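# Flip front cover, snap onto base, leave on conveyor

## Task

Turn the front cover so it faces the correct way, press it onto the base until it clicks in, make sure the assembled unit ends up resting on the conveyor belt, and then open the grippers to release it.

## Robot and tools

Robot: two arms, left_arm and right_arm, each ending in a two-finger parallel gripper. The names are labels only and do not tell you which side of a camera image an arm appears on. Other influences may occasionally pull on a held part or shove a loose object, so a part can shift without a command.

Frame: every pose lives in one scene frame. Its origin sits on the table surface midway between the arms; +z is up, +x points out across the table, and left_arm is mounted on the +y side. Positions are in metres; orientations are quaternions written w first (qw, qx, qy, qz). A gripper's fingers extend along its own +z axis and close along its own y axis. The reported end_effector_position is the spot between the finger pads, roughly 1 cm short of the fingertips. Reported hand positions can be a little wrong, more so when the arm is stretched far out.

Row format (shared by execute_actions and move): a single flat list of 16 numbers covering both arms, even if only one moves: left x, y, z, qw, qx, qy, qz, opening, then right x, y, z, qw, qx, qy, qz, opening. x, y, z and the quaternion are an absolute target pose in the scene frame, not an offset. Opening runs from -1 (closed) to +1 (fully open, 0.094 m). A call is refused, and nothing is sent, if any target lies more than 0.6 m from that arm's last reported position along any axis of its gripper. To keep an arm still, resend exactly the pose from the last result before it was meant to stay, plus the opening it should keep; to keep an orientation steady, repeat the same commanded quaternion rather than copying a drifted reading.

execute_actions: argument actions is a list holding at most one item. An empty list just reports the state. An action item has rows (1 to 15 rows of 16 numbers) and optional steps (1 to 15, default 15); each control step is 1/30 s and uses one row, the final row repeating if steps outnumber rows. A wait item has only steps (up to 300), counted from the previous result, so your reply time is included. Optional pictures (true/false) controls whether camera images come back; by default they do.

move: argument target is one 16-number row as above; speed is the top path speed in m/s, 0.002 to 0.5, default 0.25, with turning capped at twice that value in rad/s. Each gripper travels in a straight line toward its pose, both paths finishing together, lasting 0.5 to 10 s (cut off at 10 s if longer). Rotation takes the shorter direction. Paths ignore obstacles and the other arm. Grippers lag, can wander off the line, and can exceed the speed, especially near full extension. The opening is applied at the start. Faster moves hit harder on contact, and aiming deeper past a contact presses harder.

wait: argument seconds, 0 to 10; nothing new is commanded. zoom_image: camera (cam_high, cam_low, cam_left_wrist, cam_right_wrist) and region [x0, y0, x1, y1] in image pixels from the top-left, at most 504 by 504. All images are 504x504; the wrist cameras are fisheye. finished_scene: pass the current scene's number to end and grade it; it cannot be reversed, and the goal must still hold afterwards.

Control behaviour: every step, the command is limited to within 70 mm and 16 degrees of the measured pose, then joints are driven by damped inverse kinematics, favouring position over orientation. After an action ends an arm only continues up to its last clipped pose, so a distant target may need several actions; check the result and send the remainder. Motions often stop a centimetre or more short, usually low. Elbows cannot fully straighten. Joint limits (rad), base to wrist: waist -2.618 to 3.054, shoulder 0 to 3.142, elbow 0 to 3.142, wrist pitch -1.571 to 1.571, wrist yaw -1.571 to 1.571, wrist roll -2.094 to 2.094. The simulation keeps running while you compose replies.

Result lines: the state line gives each arm's pose as left_arm: ... | right_arm: .... grip_measured is finger opening on the command scale (the last Joint positions entry is the opening in metres); each gripper may read up to about 1 mm off. To hold a part, command roughly 0.03 below grip_measured for a firm grasp, less for a gentle one; pad force tops out near 50 to 62 N and is weaker on parts under about 2 mm thick. A Hand target line shows where the controller is currently steering each gripper. A pose unreachable line means a clearance check altered or blocked that arm's command; HELD marks steps where a row was not fully sent. The move: line reports the ending (done, off_target, moving, held, fault) and limits such as paced (pose clipped) or held (some steps blocked, after which the arm may surge faster than speed), plus distance to each pose; if only one arm is named, the other finished. Joint torques are total drive output with per-arm offsets and noise, so they are unreliable as contact sensors.

Motor heat: holding loads warms motors. MOTOR HOT warns from 75 °C; at 90 °C that arm halts for 10 s (OVER-TEMPERATURE FAULT), and at 100 °C it goes limp and drops. A FAULT can cut short waits, moves or actions.

Avoid: knocking or placing anything off the table (fails the task), dropping or slipping parts, slamming or fast impacts, very hard pushes, and letting the arms collide or press on each other. An arm blocked by an object tends to keep pushing until given a new command.

Each tool is called after "Call:" as a command line: name --argument value for each argument, lists and objects as JSON in quotes; but a table of rows of numbers goes row by row, as --pt "numbers of a row", without its own name.

## Session

I'll start by looking at the current state of the scene.

Call:
execute_actions --actions '[]'

Scene clock: 0.00 s of 7280.00 s.
left_arm: end_effector_position=(+0.2759, +0.4848, +0.3505) grip_measured=+1.000 end_effector_quat_wxyz=(+0.354, +0.166, +0.917, +0.077) | right_arm: end_effector_position=(+0.3777, -0.4418, +0.2318) grip_measured=+1.000 end_effector_quat_wxyz=(+0.555, +0.212, +0.798, +0.099)
Joint positions: left_arm=[ 0.884  1.621  2.052 -1.388  0.445  0.941  0.094] | right_arm=[-0.707  1.398  0.946  0.029 -0.483  0.23   0.094]
Joint velocities: left_arm=[-0.002 -0.022 -0.012 -0.066  0.007  0.007  0.   ] | right_arm=[ 0.002 -0.012 -0.007 -0.037  0.022 -0.007  0.   ]
Joint torques (N m, as the arm reports them, + toward a larger angle): no reading
Motor temperatures (°C, as the motors report them): left_arm=[25 26 23 24 25 25] | right_arm=[26 25 26 24 25 25]
Hand target (left_arm): +0.277, +0.481, +0.360; +0.368, +0.170, +0.911, +0.080
Hand target (right_arm): +0.379, -0.442, +0.244; +0.568, +0.203, +0.792, +0.094

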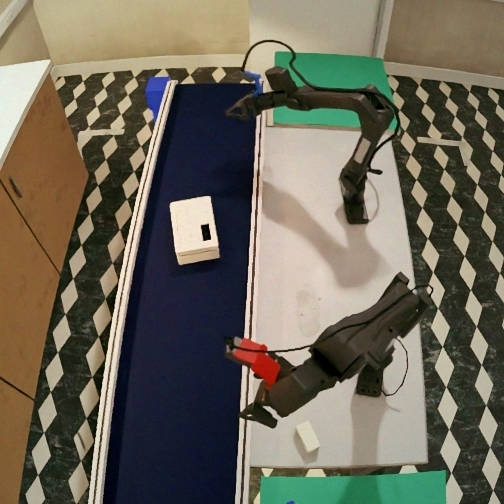

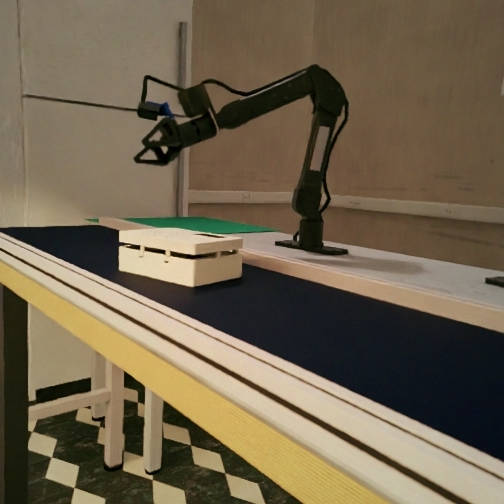

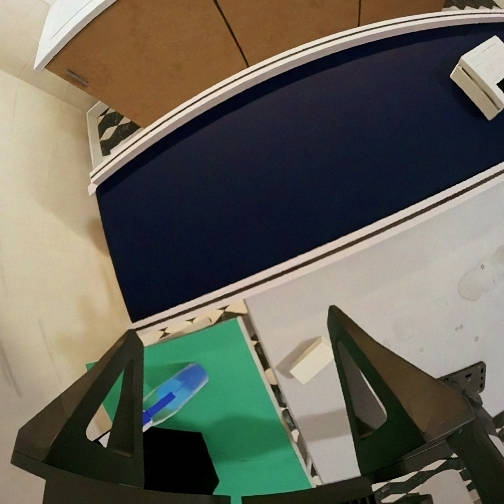

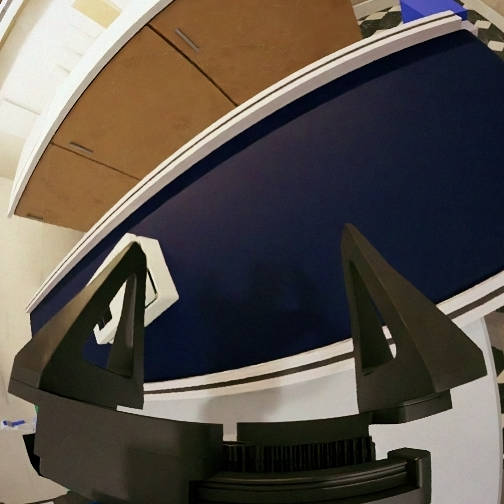

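Call:
zoom_image --camera "cam_high" --region '[130, 170, 260, 300]'

Call:
zoom_image --camera "cam_low" --region '[100, 190, 260, 310]'

Call:
zoom_image --camera "cam_left_wrist" --region '[404, 20, 504, 140]'

Region (130, 170, 260, 300) of cam_high's 504x504 image, scaled by 3.877, with more detail than that image has.

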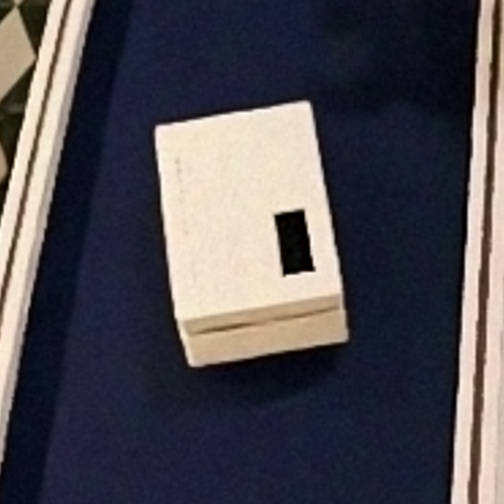

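Region (100, 190, 260, 310) of cam_low's 504x504 image, scaled by 3.150, with more detail than that image has; it fills the top 378 rows of this view, and the rest is white.

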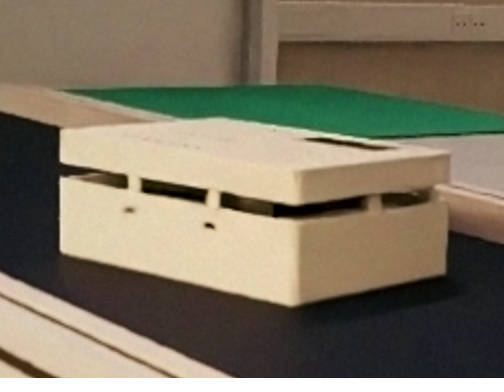

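Region (404, 20, 504, 140) of cam_left_wrist's 504x504 image, scaled by 4.200, with more detail than that image has.

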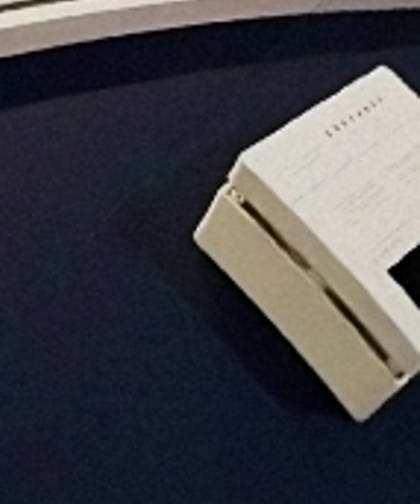

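Call:
move --target '[0.2759, 0.4848, 0.3505, 0.354, 0.166, 0.917, 0.077, 1, 0.33, -0.18, 0.22, 0.1731, -0.0773, 0.9817, 0.0136, 1]' --speed 0.2

Scene clock: 123.23 s of 7280.00 s.
left_arm: end_effector_position=(+0.2750, +0.4867, +0.3497) grip_measured=+1.000 end_effector_quat_wxyz=(+0.350, +0.165, +0.918, +0.081) | right_arm: end_effector_position=(+0.3265, -0.1823, +0.2127) grip_measured=+1.000 end_effector_quat_wxyz=(+0.163, -0.077, +0.984, +0.018)
Joint positions: left_arm=[ 0.884  1.621  2.052 -1.388  0.432  0.941  0.094] | right_arm=[ 0.14   1.631  1.654 -1.266  0.016  0.083  0.094]
Joint velocities: left_arm=[ 0.012 -0.022  0.007 -0.051  0.022  0.007  0.   ] | right_arm=[-0.002 -0.007 -0.007  0.007  0.037 -0.007  0.   ]
Joint torques (N m, as the arm reports them, + toward a larger angle): left_arm=[ 0.01 -5.05  4.93  1.46  0.26 -0.02] | right_arm=[ 0.38 -5.72  7.    0.93  0.11  0.07]
Motor temperatures (°C, as the motors report them): left_arm=[25 28 25 28 25 25] | right_arm=[26 27 30 34 25 25]
Hand target (left_arm): +0.276, +0.485, +0.351; +0.354, +0.166, +0.917, +0.077
Hand target (right_arm): +0.331, -0.181, +0.220; +0.173, -0.076, +0.982, +0.016
Off the commanded pose (left_arm): 0.002 m, 1 deg.
Off the commanded pose (right_arm): 0.008 m, 1 deg.
After step 90, 117.00 s passed at rest.
move: done

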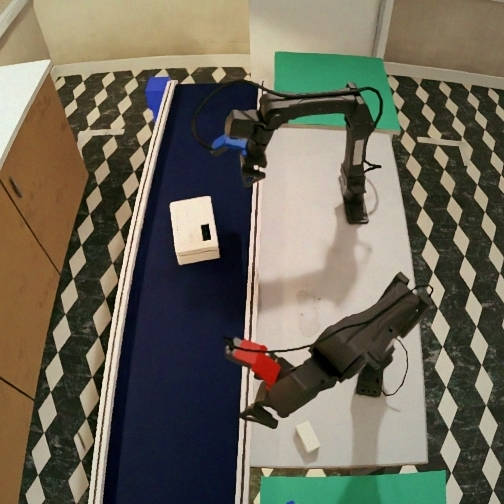

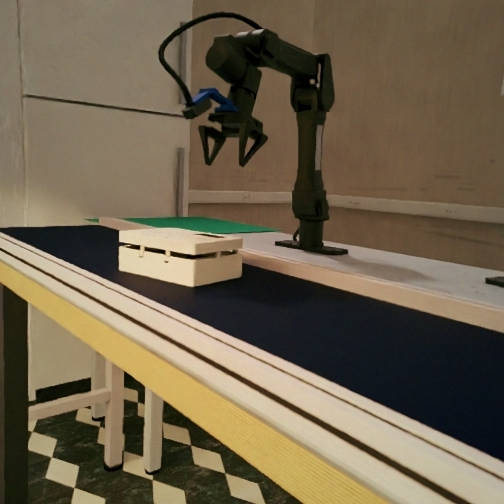

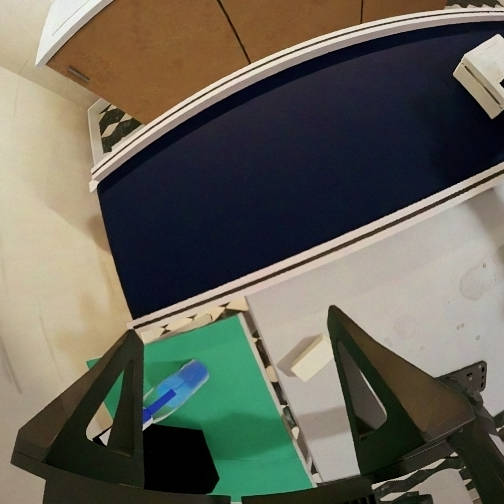

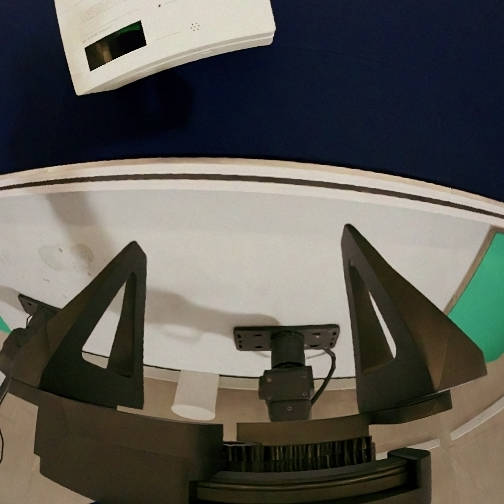

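Call:
zoom_image --camera "cam_right_wrist" --region '[40, 0, 300, 120]'

Region (40, 0, 300, 120) of cam_right_wrist's 504x504 image, scaled by 1.938, with more detail than that image has; it fills the top 233 rows of this view, and the rest is white.

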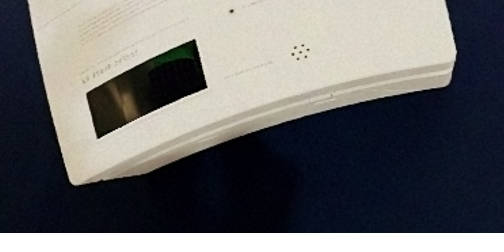

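Call:
move --target '[0.2759, 0.4848, 0.3505, 0.354, 0.166, 0.917, 0.077, 1, 0.46, -0.15, 0.24, 0.2582, -0.0758, 0.9629, 0.0203, 1]' --speed 0.2

Scene clock: 177.27 s of 7280.00 s.
left_arm: end_effector_position=(+0.2744, +0.4879, +0.3492) grip_measured=+1.000 end_effector_quat_wxyz=(+0.347, +0.164, +0.919, +0.084) | right_arm: end_effector_position=(+0.4586, -0.1535, +0.2302) grip_measured=+1.000 end_effector_quat_wxyz=(+0.245, -0.072, +0.966, +0.022)
Joint positions: left_arm=[ 0.884  1.621  2.052 -1.388  0.424  0.941  0.094] | right_arm=[ 0.14   2.056  2.208 -1.226  0.036  0.083  0.094]
Joint velocities: left_arm=[-0.002  0.007  0.007 -0.066 -0.007 -0.037  0.   ] | right_arm=[-0.002  0.002  0.046 -0.066  0.007  0.051  0.   ]
Joint torques (N m, as the arm reports them, + toward a larger angle): left_arm=[-0.09 -5.04  4.92  1.46  0.33 -0.03] | right_arm=[ 0.74 -9.47  7.    1.13  0.13 -0.03]
Motor temperatures (°C, as the motors report them): left_arm=[25 28 25 29 25 25] | right_arm=[26 27 31 29 25 25]
Hand target (left_arm): +0.276, +0.485, +0.351; +0.354, +0.166, +0.917, +0.077
Hand target (right_arm): +0.460, -0.150, +0.241; +0.259, -0.076, +0.963, +0.020
Off the commanded pose (left_arm): 0.004 m, 1 deg.
Off the commanded pose (right_arm): 0.011 m, 2 deg.
After step 90, 49.90 s passed at rest.
move: off_target (right_arm)

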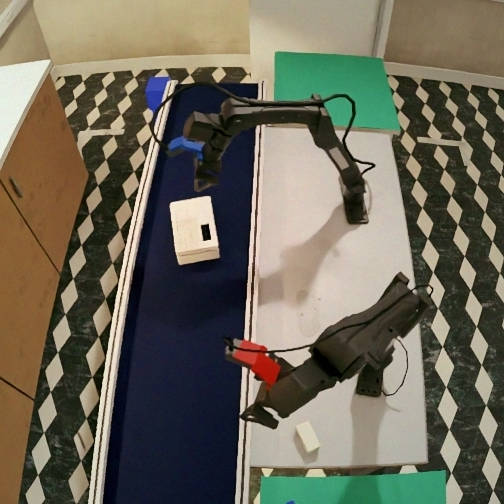

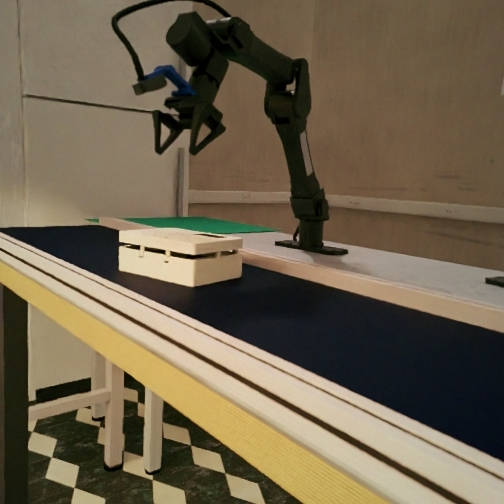

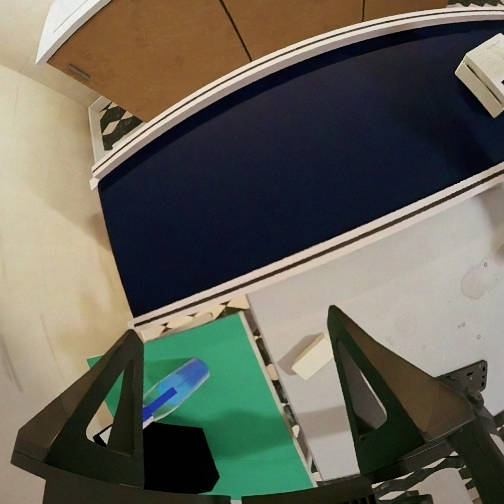

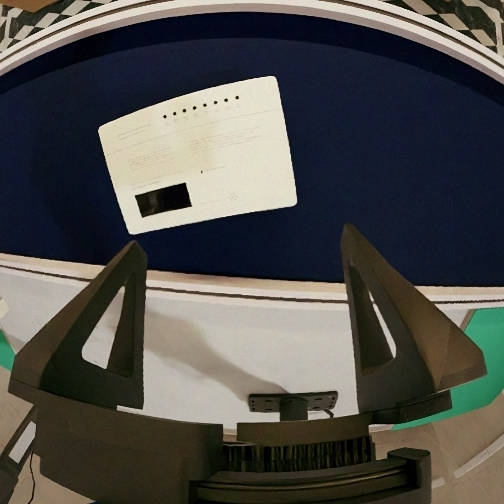

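Call:
zoom_image --camera "cam_right_wrist" --region '[80, 50, 320, 250]'

Region (80, 50, 320, 250) of cam_right_wrist's 504x504 image, scaled by 2.100, with more detail than that image has.

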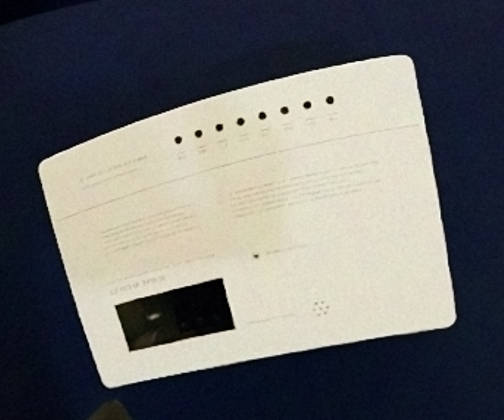

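Call:
zoom_image --camera "cam_right_wrist" --region '[115, 165, 215, 245]'

Region (115, 165, 215, 245) of cam_right_wrist's 504x504 image, scaled by 5.040, with more detail than that image has; it fills the top 403 rows of this view, and the rest is white.

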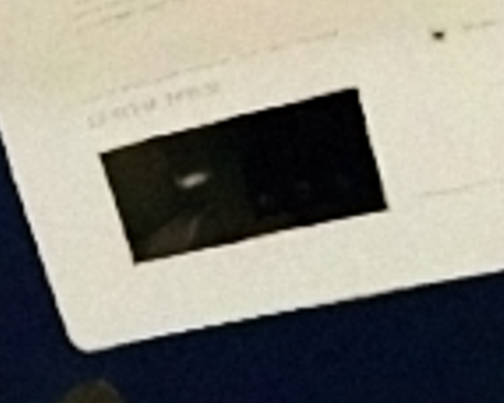

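Call:
move --target '[0.2759, 0.4848, 0.3505, 0.354, 0.166, 0.917, 0.077, 1, 0.4256, -0.0892, 0.15, 0.0749, -0.793, 0.6027, -0.0445, -0.255]' --speed 0.25

Scene clock: 301.23 s of 7280.00 s.
left_arm: end_effector_position=(+0.2740, +0.4886, +0.3490) grip_measured=+1.000 end_effector_quat_wxyz=(+0.346, +0.163, +0.920, +0.086) | right_arm: end_effector_position=(+0.4247, -0.0935, +0.1448) grip_measured=-0.253 end_effector_quat_wxyz=(-0.070, +0.788, -0.610, +0.041)
Joint positions: left_arm=[ 0.884  1.621  2.052 -1.388  0.419  0.941  0.094] | right_arm=[ 0.264  2.32   2.395 -1.482 -0.003 -1.459  0.035]
Joint velocities: left_arm=[ 0.002 -0.007 -0.007 -0.051  0.081  0.022  0.   ] | right_arm=[-0.012 -0.012  0.032 -0.066  0.051 -0.037 -0.001]
Joint torques (N m, as the arm reports them, + toward a larger angle): left_arm=[-0.04 -5.04  5.01  1.45  0.37 -0.03] | right_arm=[  0.56 -10.71   6.43   0.57  -0.05  -0.05]
Motor temperatures (°C, as the motors report them): left_arm=[25 29 25 30 25 25] | right_arm=[26 31 31 29 25 25]
Hand target (left_arm): +0.276, +0.485, +0.351; +0.354, +0.166, +0.917, +0.077
Hand target (right_arm): +0.425, -0.089, +0.150; -0.075, +0.793, -0.604, +0.044
Off the commanded pose (left_arm): 0.005 m, 1 deg.
Off the commanded pose (right_arm): 0.007 m, 1 deg.
After step 90, 117.00 s passed at rest.
move: done

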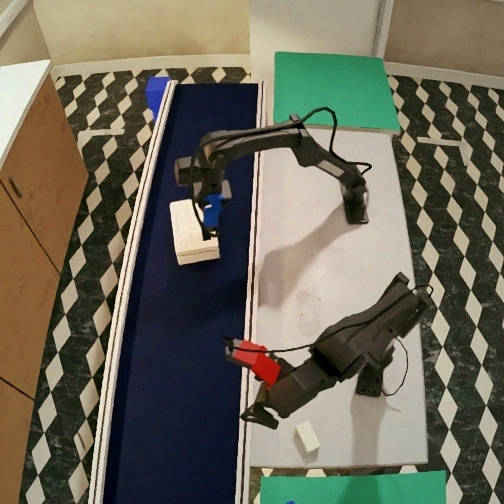

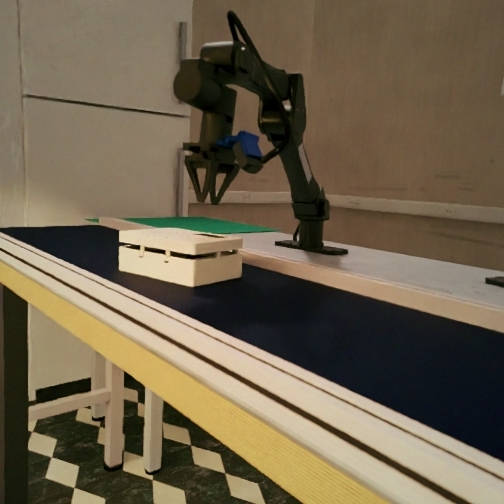

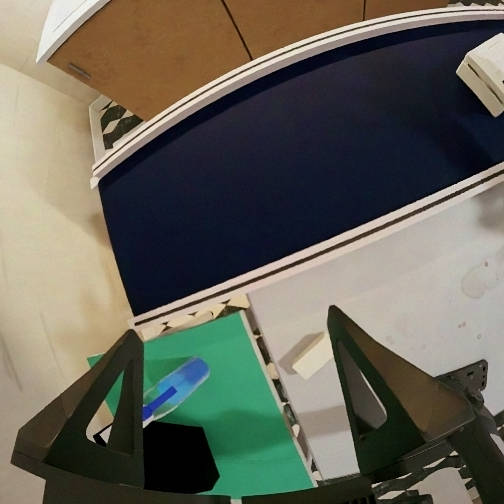

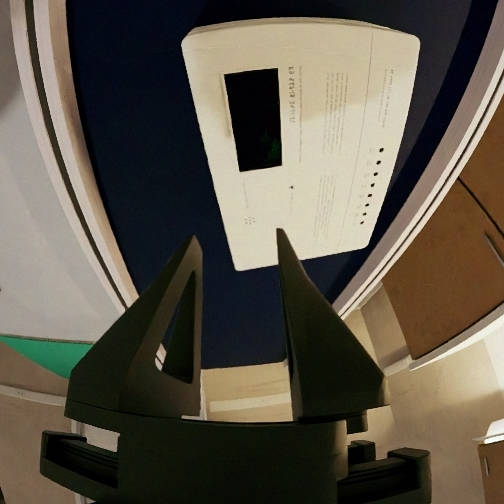

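Call:
zoom_image --camera "cam_right_wrist" --region '[150, 0, 450, 300]'

Region (150, 0, 450, 300) of cam_right_wrist's 504x504 image, scaled by 1.680, with more detail than that image has.

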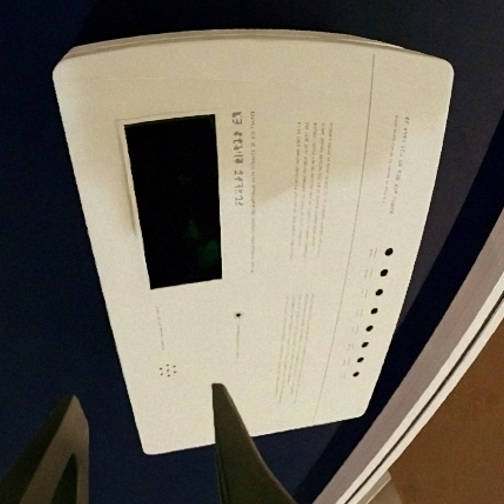

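Call:
zoom_image --camera "cam_low" --region '[100, 130, 280, 300]'

Region (100, 130, 280, 300) of cam_low's 504x504 image, scaled by 2.800, with more detail than that image has.

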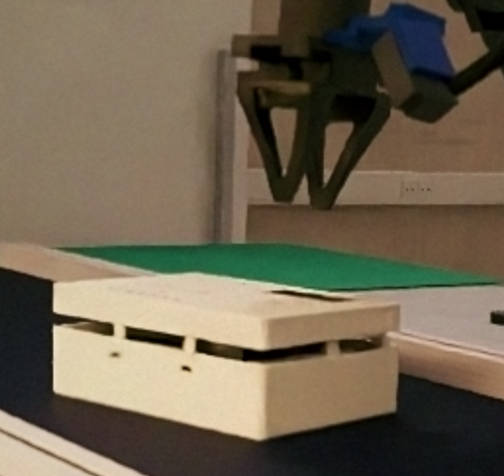

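Call:
move --target '[0.2759, 0.4848, 0.3505, 0.354, 0.166, 0.917, 0.077, 1, 0.418, -0.063, 0.118, 0.0749, -0.793, 0.6027, -0.0445, -0.255]' --speed 0.08

Scene clock: 422.27 s of 7280.00 s.
left_arm: end_effector_position=(+0.2740, +0.4886, +0.3490) grip_measured=+1.000 end_effector_quat_wxyz=(+0.346, +0.163, +0.920, +0.086) | right_arm: end_effector_position=(+0.4178, -0.0658, +0.1063) grip_measured=-0.253 end_effector_quat_wxyz=(-0.061, +0.795, -0.602, +0.037)
Joint positions: left_arm=[ 0.884  1.621  2.052 -1.388  0.419  0.941  0.094] | right_arm=[ 0.327  2.32   2.241 -1.348  0.007 -1.417  0.035]
Joint velocities: left_arm=[-0.007  0.002  0.012  0.022 -0.022  0.066  0.   ] | right_arm=[-0.027 -0.017  0.012 -0.022 -0.007  0.022 -0.001]
Joint torques (N m, as the arm reports them, + toward a larger angle): left_arm=[ 0.02 -5.04  5.    1.45  0.35 -0.02] | right_arm=[  0.45 -13.04   3.97   0.67  -0.02   0.04]
Motor temperatures (°C, as the motors report them): left_arm=[25 29 26 31 25 25] | right_arm=[26 34 32 26 25 25]
Hand target (left_arm): +0.276, +0.485, +0.351; +0.354, +0.166, +0.917, +0.077
Hand target (right_arm): +0.417, -0.063, +0.118; -0.075, +0.793, -0.603, +0.044
Off the commanded pose (left_arm): 0.005 m, 1 deg.
Off the commanded pose (right_arm): 0.012 m, 2 deg.
After step 90, 117.00 s passed at rest.
move: off_target (right_arm)

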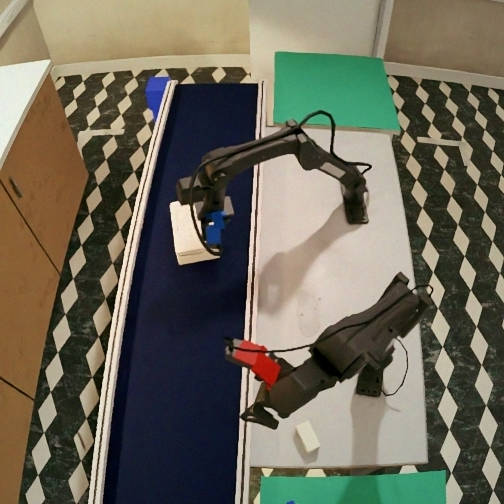

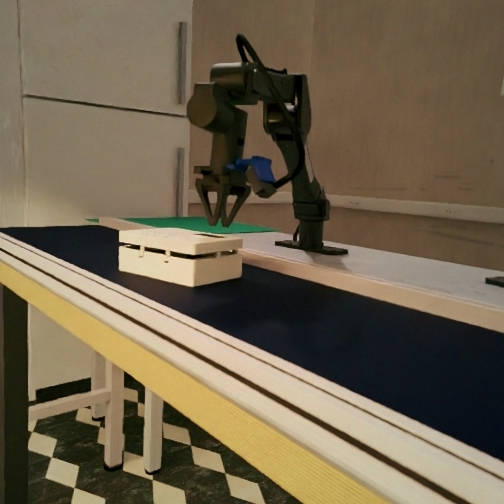

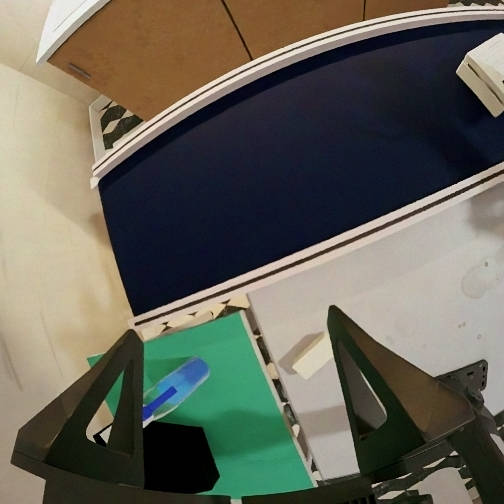

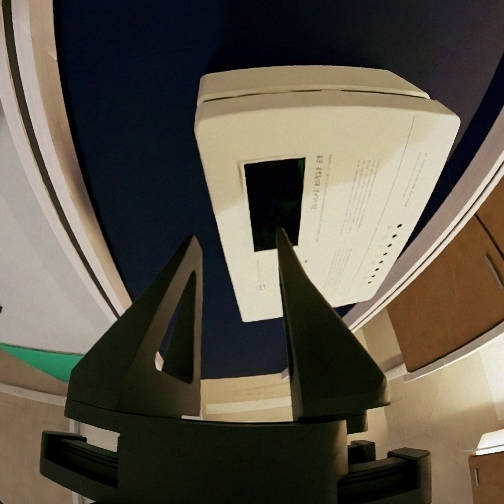

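Call:
zoom_image --camera "cam_low" --region '[150, 160, 280, 290]'

Call:
zoom_image --camera "cam_right_wrist" --region '[150, 50, 400, 300]'

Region (150, 160, 280, 290) of cam_low's 504x504 image, scaled by 3.877, with more detail than that image has.

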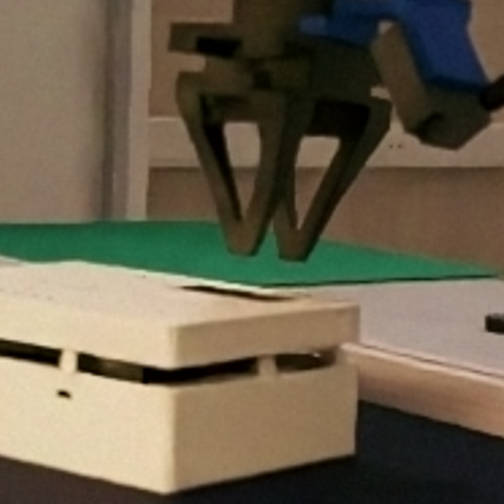

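Region (150, 50, 400, 300) of cam_right_wrist's 504x504 image, scaled by 2.016, with more detail than that image has.

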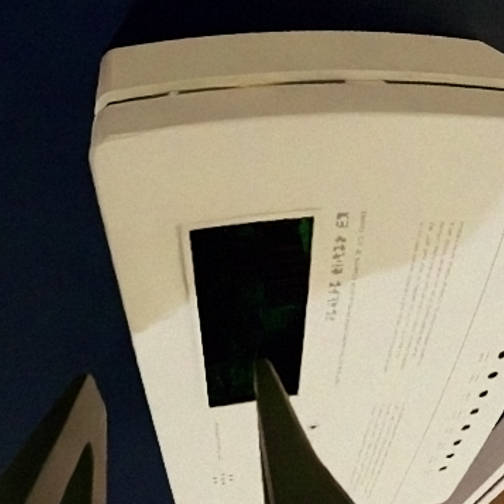

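Call:
move --target '[0.2759, 0.4848, 0.3505, 0.354, 0.166, 0.917, 0.077, 1, 0.419, -0.063, 0.088, 0.0307, -0.7955, 0.6046, -0.0165, -0.255]' --speed 0.03

Scene clock: 444.00 s of 7280.00 s.
left_arm: end_effector_position=(+0.2740, +0.4886, +0.3489) grip_measured=+1.000 end_effector_quat_wxyz=(+0.346, +0.163, +0.920, +0.086) | right_arm: end_effector_position=(+0.4181, -0.0657, +0.0885) grip_measured=-0.253 end_effector_quat_wxyz=(-0.029, +0.796, -0.604, +0.020)
Joint positions: left_arm=[ 0.884  1.621  2.052 -1.388  0.419  0.941  0.094] | right_arm=[ 0.327  2.423  2.357 -1.435  0.008 -1.417  0.035]
Joint velocities: left_arm=[-0.002 -0.002  0.012 -0.022 -0.022  0.007  0.   ] | right_arm=[-0.002  0.012  0.002 -0.037  0.022 -0.051  0.001]
Joint torques (N m, as the arm reports them, + toward a larger angle): left_arm=[ 0.04 -4.96  5.    1.46  0.36 -0.02] | right_arm=[  0.07 -10.54   6.29   0.41  -0.04   0.05]
Motor temperatures (°C, as the motors report them): left_arm=[25 29 26 31 25 25] | right_arm=[26 37 31 26 25 25]
Hand target (left_arm): +0.276, +0.485, +0.351; +0.354, +0.166, +0.917, +0.077
Hand target (right_arm): +0.419, -0.063, +0.088; -0.031, +0.796, -0.605, +0.017
Off the commanded pose (left_arm): 0.005 m, 1 deg.
Off the commanded pose (right_arm): 0.003 m, 0 deg.
After step 90, 17.23 s passed at rest.
move: done

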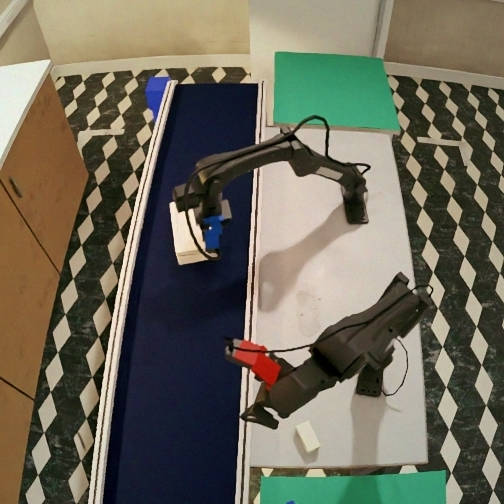

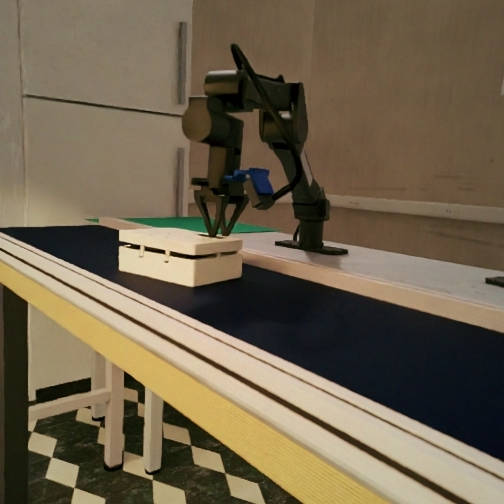

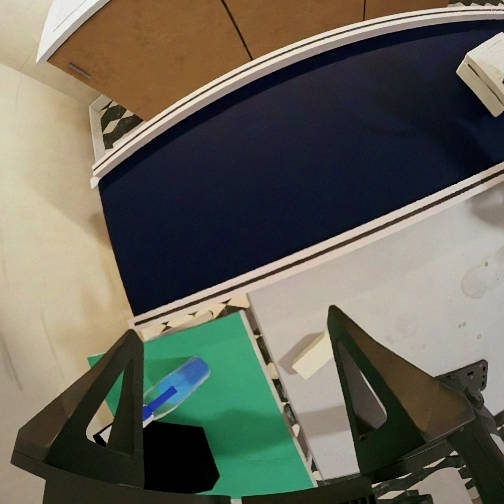

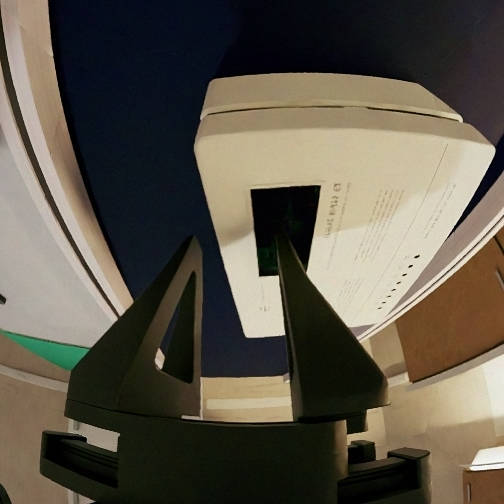

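Call:
move --target '[0.2759, 0.4848, 0.3505, 0.354, 0.166, 0.917, 0.077, 1, 0.419, -0.063, 0.077, 0.0307, -0.7955, 0.6046, -0.0165, -0.255]' --speed 0.02

Scene clock: 452.60 s of 7280.00 s.
left_arm: end_effector_position=(+0.2740, +0.4887, +0.3489) grip_measured=+1.000 end_effector_quat_wxyz=(+0.346, +0.163, +0.920, +0.086) | right_arm: end_effector_position=(+0.4185, -0.0657, +0.0852) grip_measured=-0.254 end_effector_quat_wxyz=(-0.029, +0.796, -0.604, +0.021)
Joint positions: left_arm=[ 0.884  1.621  2.052 -1.388  0.419  0.941  0.094] | right_arm=[ 0.327  2.423  2.345 -1.423  0.009 -1.417  0.035]
Joint velocities: left_arm=[ 0.007  0.007 -0.002  0.066  0.007 -0.051  0.   ] | right_arm=[ 0.007  0.027 -0.017  0.022  0.007 -0.022  0.   ]
Joint torques (N m, as the arm reports them, + toward a larger angle): left_arm=[ 0.03 -5.04  5.03  1.45  0.38 -0.01] | right_arm=[  0.12 -11.3    2.53   0.81  -0.09   0.01]
Motor temperatures (°C, as the motors report them): left_arm=[25 29 26 31 25 25] | right_arm=[26 36 31 26 25 25]
Hand target (left_arm): +0.276, +0.485, +0.351; +0.354, +0.166, +0.917, +0.077
Hand target (right_arm): +0.419, -0.063, +0.077; -0.030, +0.796, -0.605, +0.016
Off the commanded pose (left_arm): 0.005 m, 1 deg.
Off the commanded pose (right_arm): 0.009 m, 1 deg.
After step 90, 4.73 s passed at rest.
move: done

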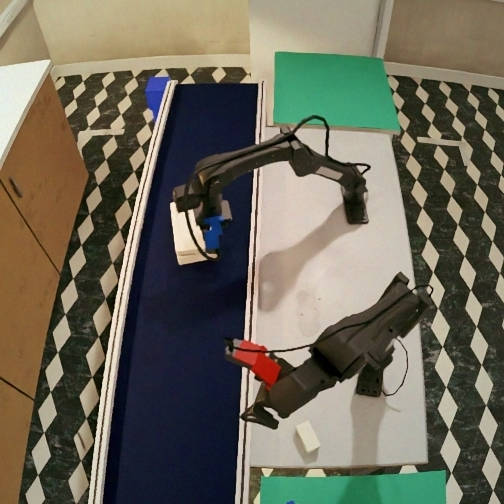

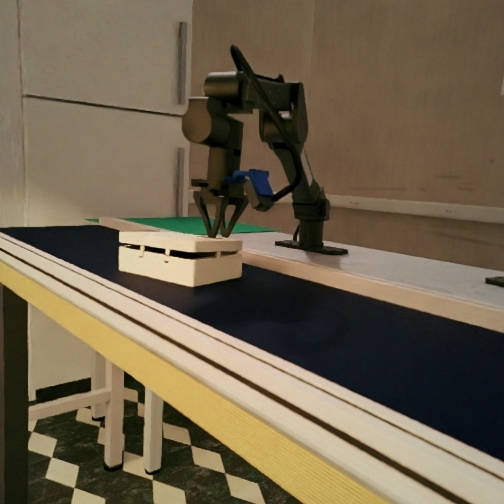

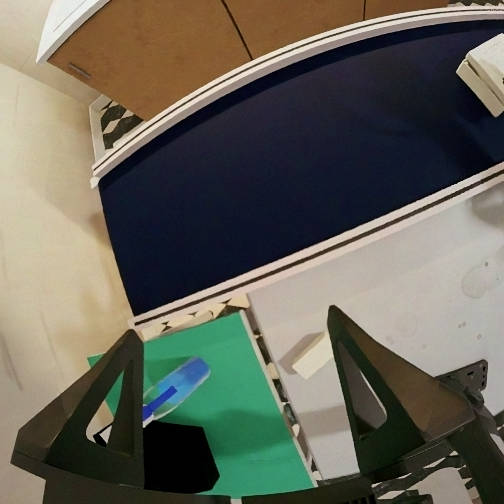

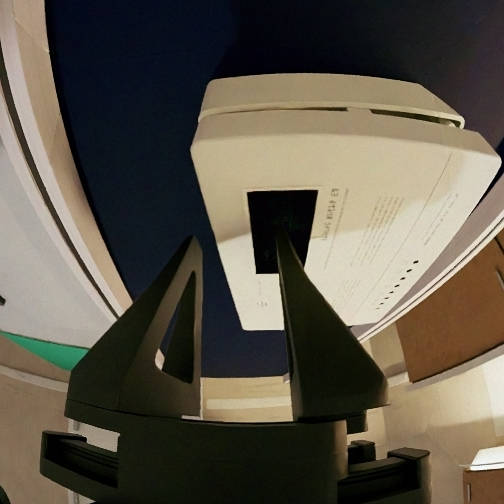

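Call:
zoom_image --camera "cam_low" --region '[100, 170, 280, 300]'

Region (100, 170, 280, 300) of cam_low's 504x504 image, scaled by 2.800, with more detail than that image has.

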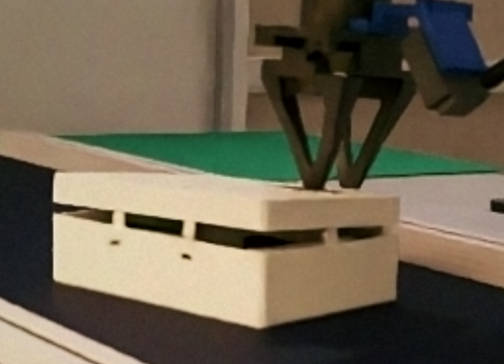

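Call:
move --target '[0.2759, 0.4848, 0.3505, 0.354, 0.166, 0.917, 0.077, 1, 0.419, -0.063, 0.112, 0.0749, -0.793, 0.6027, -0.0445, -0.255]' --speed 0.04

Call:
zoom_image --camera "cam_low" --region '[100, 170, 280, 300]'

Scene clock: 574.20 s of 7280.00 s.
left_arm: end_effector_position=(+0.2740, +0.4886, +0.3489) grip_measured=+1.000 end_effector_quat_wxyz=(+0.346, +0.163, +0.920, +0.086) | right_arm: end_effector_position=(+0.4189, -0.0656, +0.0977) grip_measured=-0.254 end_effector_quat_wxyz=(-0.059, +0.795, -0.603, +0.037)
Joint positions: left_arm=[ 0.884  1.621  2.052 -1.388  0.419  0.941  0.094] | right_arm=[ 0.327  2.327  2.219 -1.324  0.009 -1.417  0.035]
Joint velocities: left_arm=[-0.002  0.007  0.002 -0.066  0.037  0.022  0.   ] | right_arm=[ 0.007 -0.002 -0.002  0.007 -0.007 -0.051 -0.001]
Joint torques (N m, as the arm reports them, + toward a larger angle): left_arm=[ 0.06 -5.05  4.97  1.46  0.36 -0.02] | right_arm=[  0.26 -13.52   4.07   0.73  -0.05   0.06]
Motor temperatures (°C, as the motors report them): left_arm=[25 29 26 31 26 25] | right_arm=[26 38 30 26 25 25]
Hand target (left_arm): +0.276, +0.485, +0.351; +0.354, +0.166, +0.917, +0.077
Hand target (right_arm): +0.419, -0.063, +0.112; -0.075, +0.793, -0.603, +0.044
Off the commanded pose (left_arm): 0.005 m, 1 deg.
Off the commanded pose (right_arm): 0.014 m, 2 deg.
After step 90, 117.00 s passed at rest.
move: off_target (right_arm)

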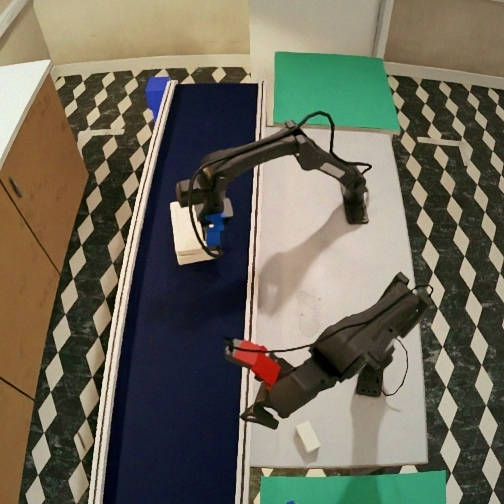

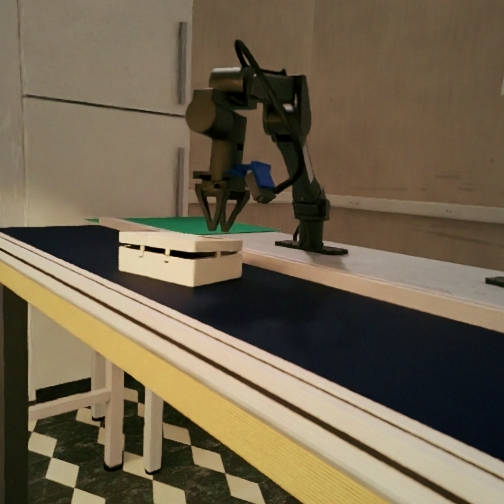

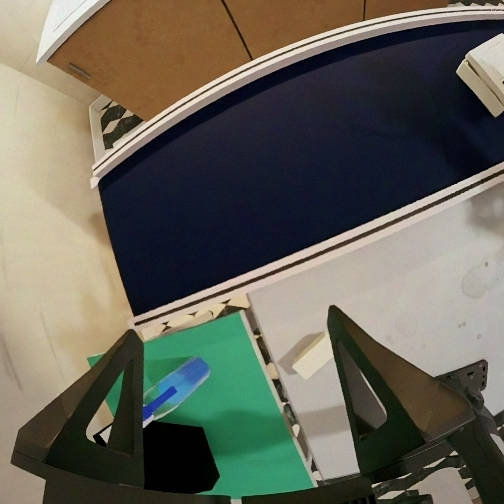

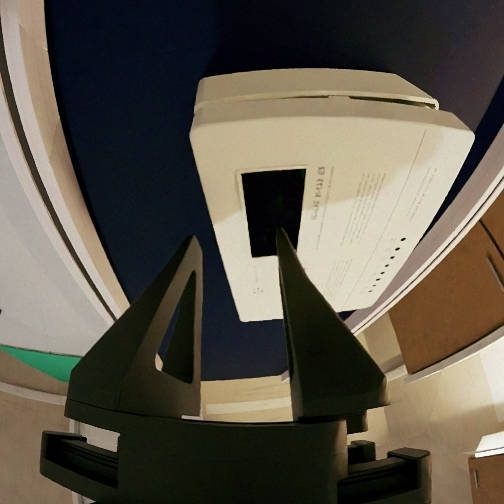

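Region (100, 170, 280, 300) of cam_low's 504x504 image, scaled by 2.800, with more detail than that image has.

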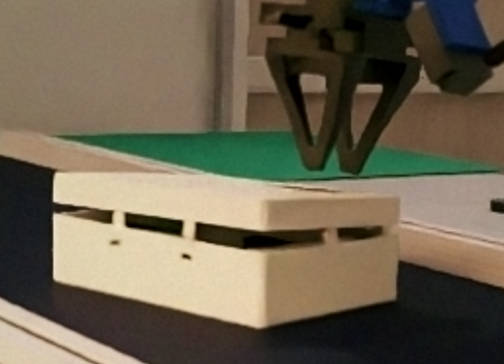

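Call:
move --target '[0.4734, 0.056, 0.10, 0.0793, -0.1091, 0.8016, -0.5824, -0.362, 0.36, -0.22, 0.16, 0.0307, -0.7955, 0.6046, -0.0165, -0.255]' --speed 0.25

Scene clock: 659.07 s of 7280.00 s.
left_arm: end_effector_position=(+0.4671, +0.0575, +0.0879) grip_measured=-0.360 end_effector_quat_wxyz=(+0.061, -0.127, +0.809, -0.571) | right_arm: end_effector_position=(+0.3663, -0.2191, +0.1497) grip_measured=-0.254 end_effector_quat_wxyz=(-0.021, +0.796, -0.605, +0.018)
Joint positions: left_arm=[-0.014  2.323  1.601  0.012  1.023 -0.987  0.03 ] | right_arm=[ 0.014  1.997  1.911 -1.43  -0.006 -1.727  0.035]
Joint velocities: left_arm=[ 0.012 -0.002  0.012 -0.066 -0.022 -0.022 -0.   ] | right_arm=[ 0.007 -0.012  0.007 -0.051 -0.081 -0.051 -0.001]
Joint torques (N m, as the arm reports them, + toward a larger angle): left_arm=[ -0.35 -12.92   5.43   1.94   0.36   0.01] | right_arm=[ -0.58 -11.2    3.74   0.32  -0.13  -0.1 ]
Motor temperatures (°C, as the motors report them): left_arm=[25 30 26 31 26 25] | right_arm=[26 42 30 26 25 25]
Hand target (left_arm): +0.468, +0.055, +0.101; +0.075, -0.109, +0.803, -0.581
Hand target (right_arm): +0.360, -0.220, +0.159; -0.031, +0.795, -0.605, +0.017
Off the commanded pose (left_arm): 0.014 m, 3 deg.
Off the commanded pose (right_arm): 0.012 m, 1 deg.
After step 90, 77.73 s passed at rest.
move: off_target (left_arm, right_arm)

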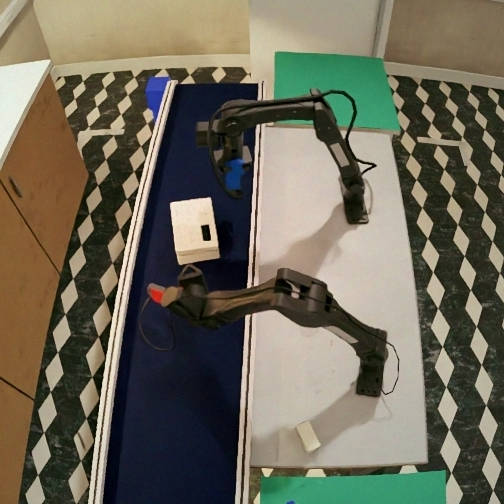

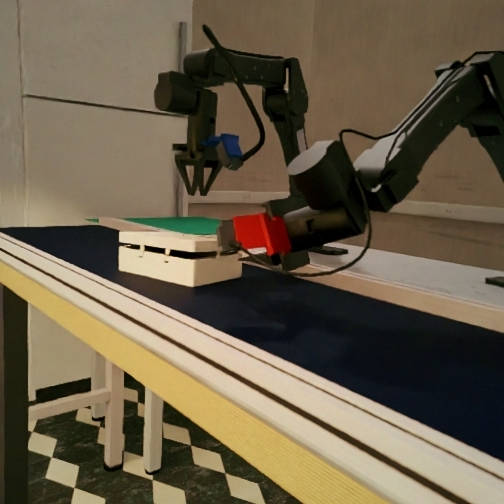

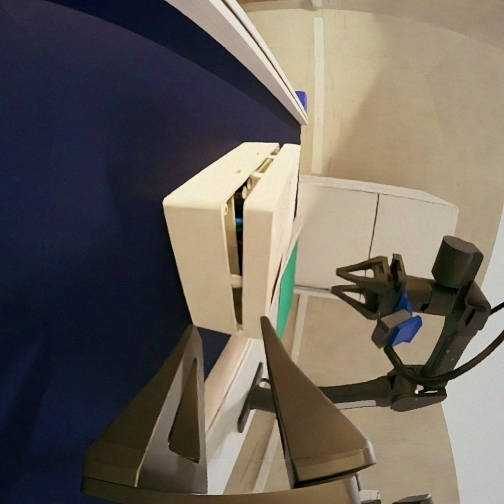

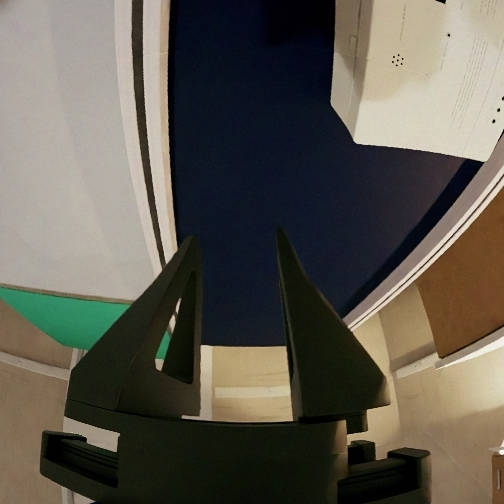

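Call:
zoom_image --camera "cam_right_wrist" --region '[300, 0, 504, 180]'

Call:
zoom_image --camera "cam_left_wrist" --region '[130, 120, 350, 380]'

Region (300, 0, 504, 180) of cam_right_wrist's 504x504 image, scaled by 2.471, with more detail than that image has; it fills the top 445 rows of this view, and the rest is white.

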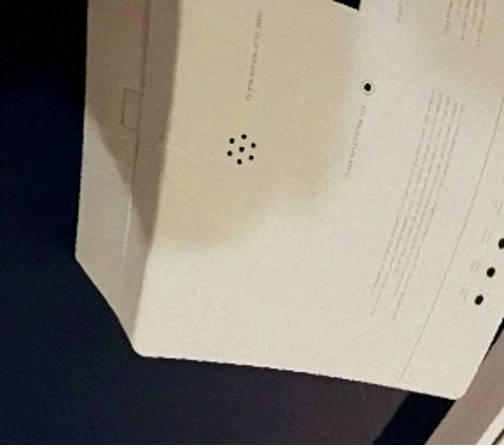

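Region (130, 120, 350, 380) of cam_left_wrist's 504x504 image, scaled by 1.938, with more detail than that image has; it fills the left 426 columns of this view, and the rest is white.

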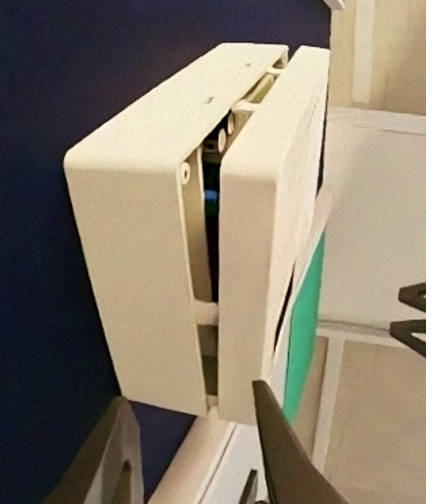

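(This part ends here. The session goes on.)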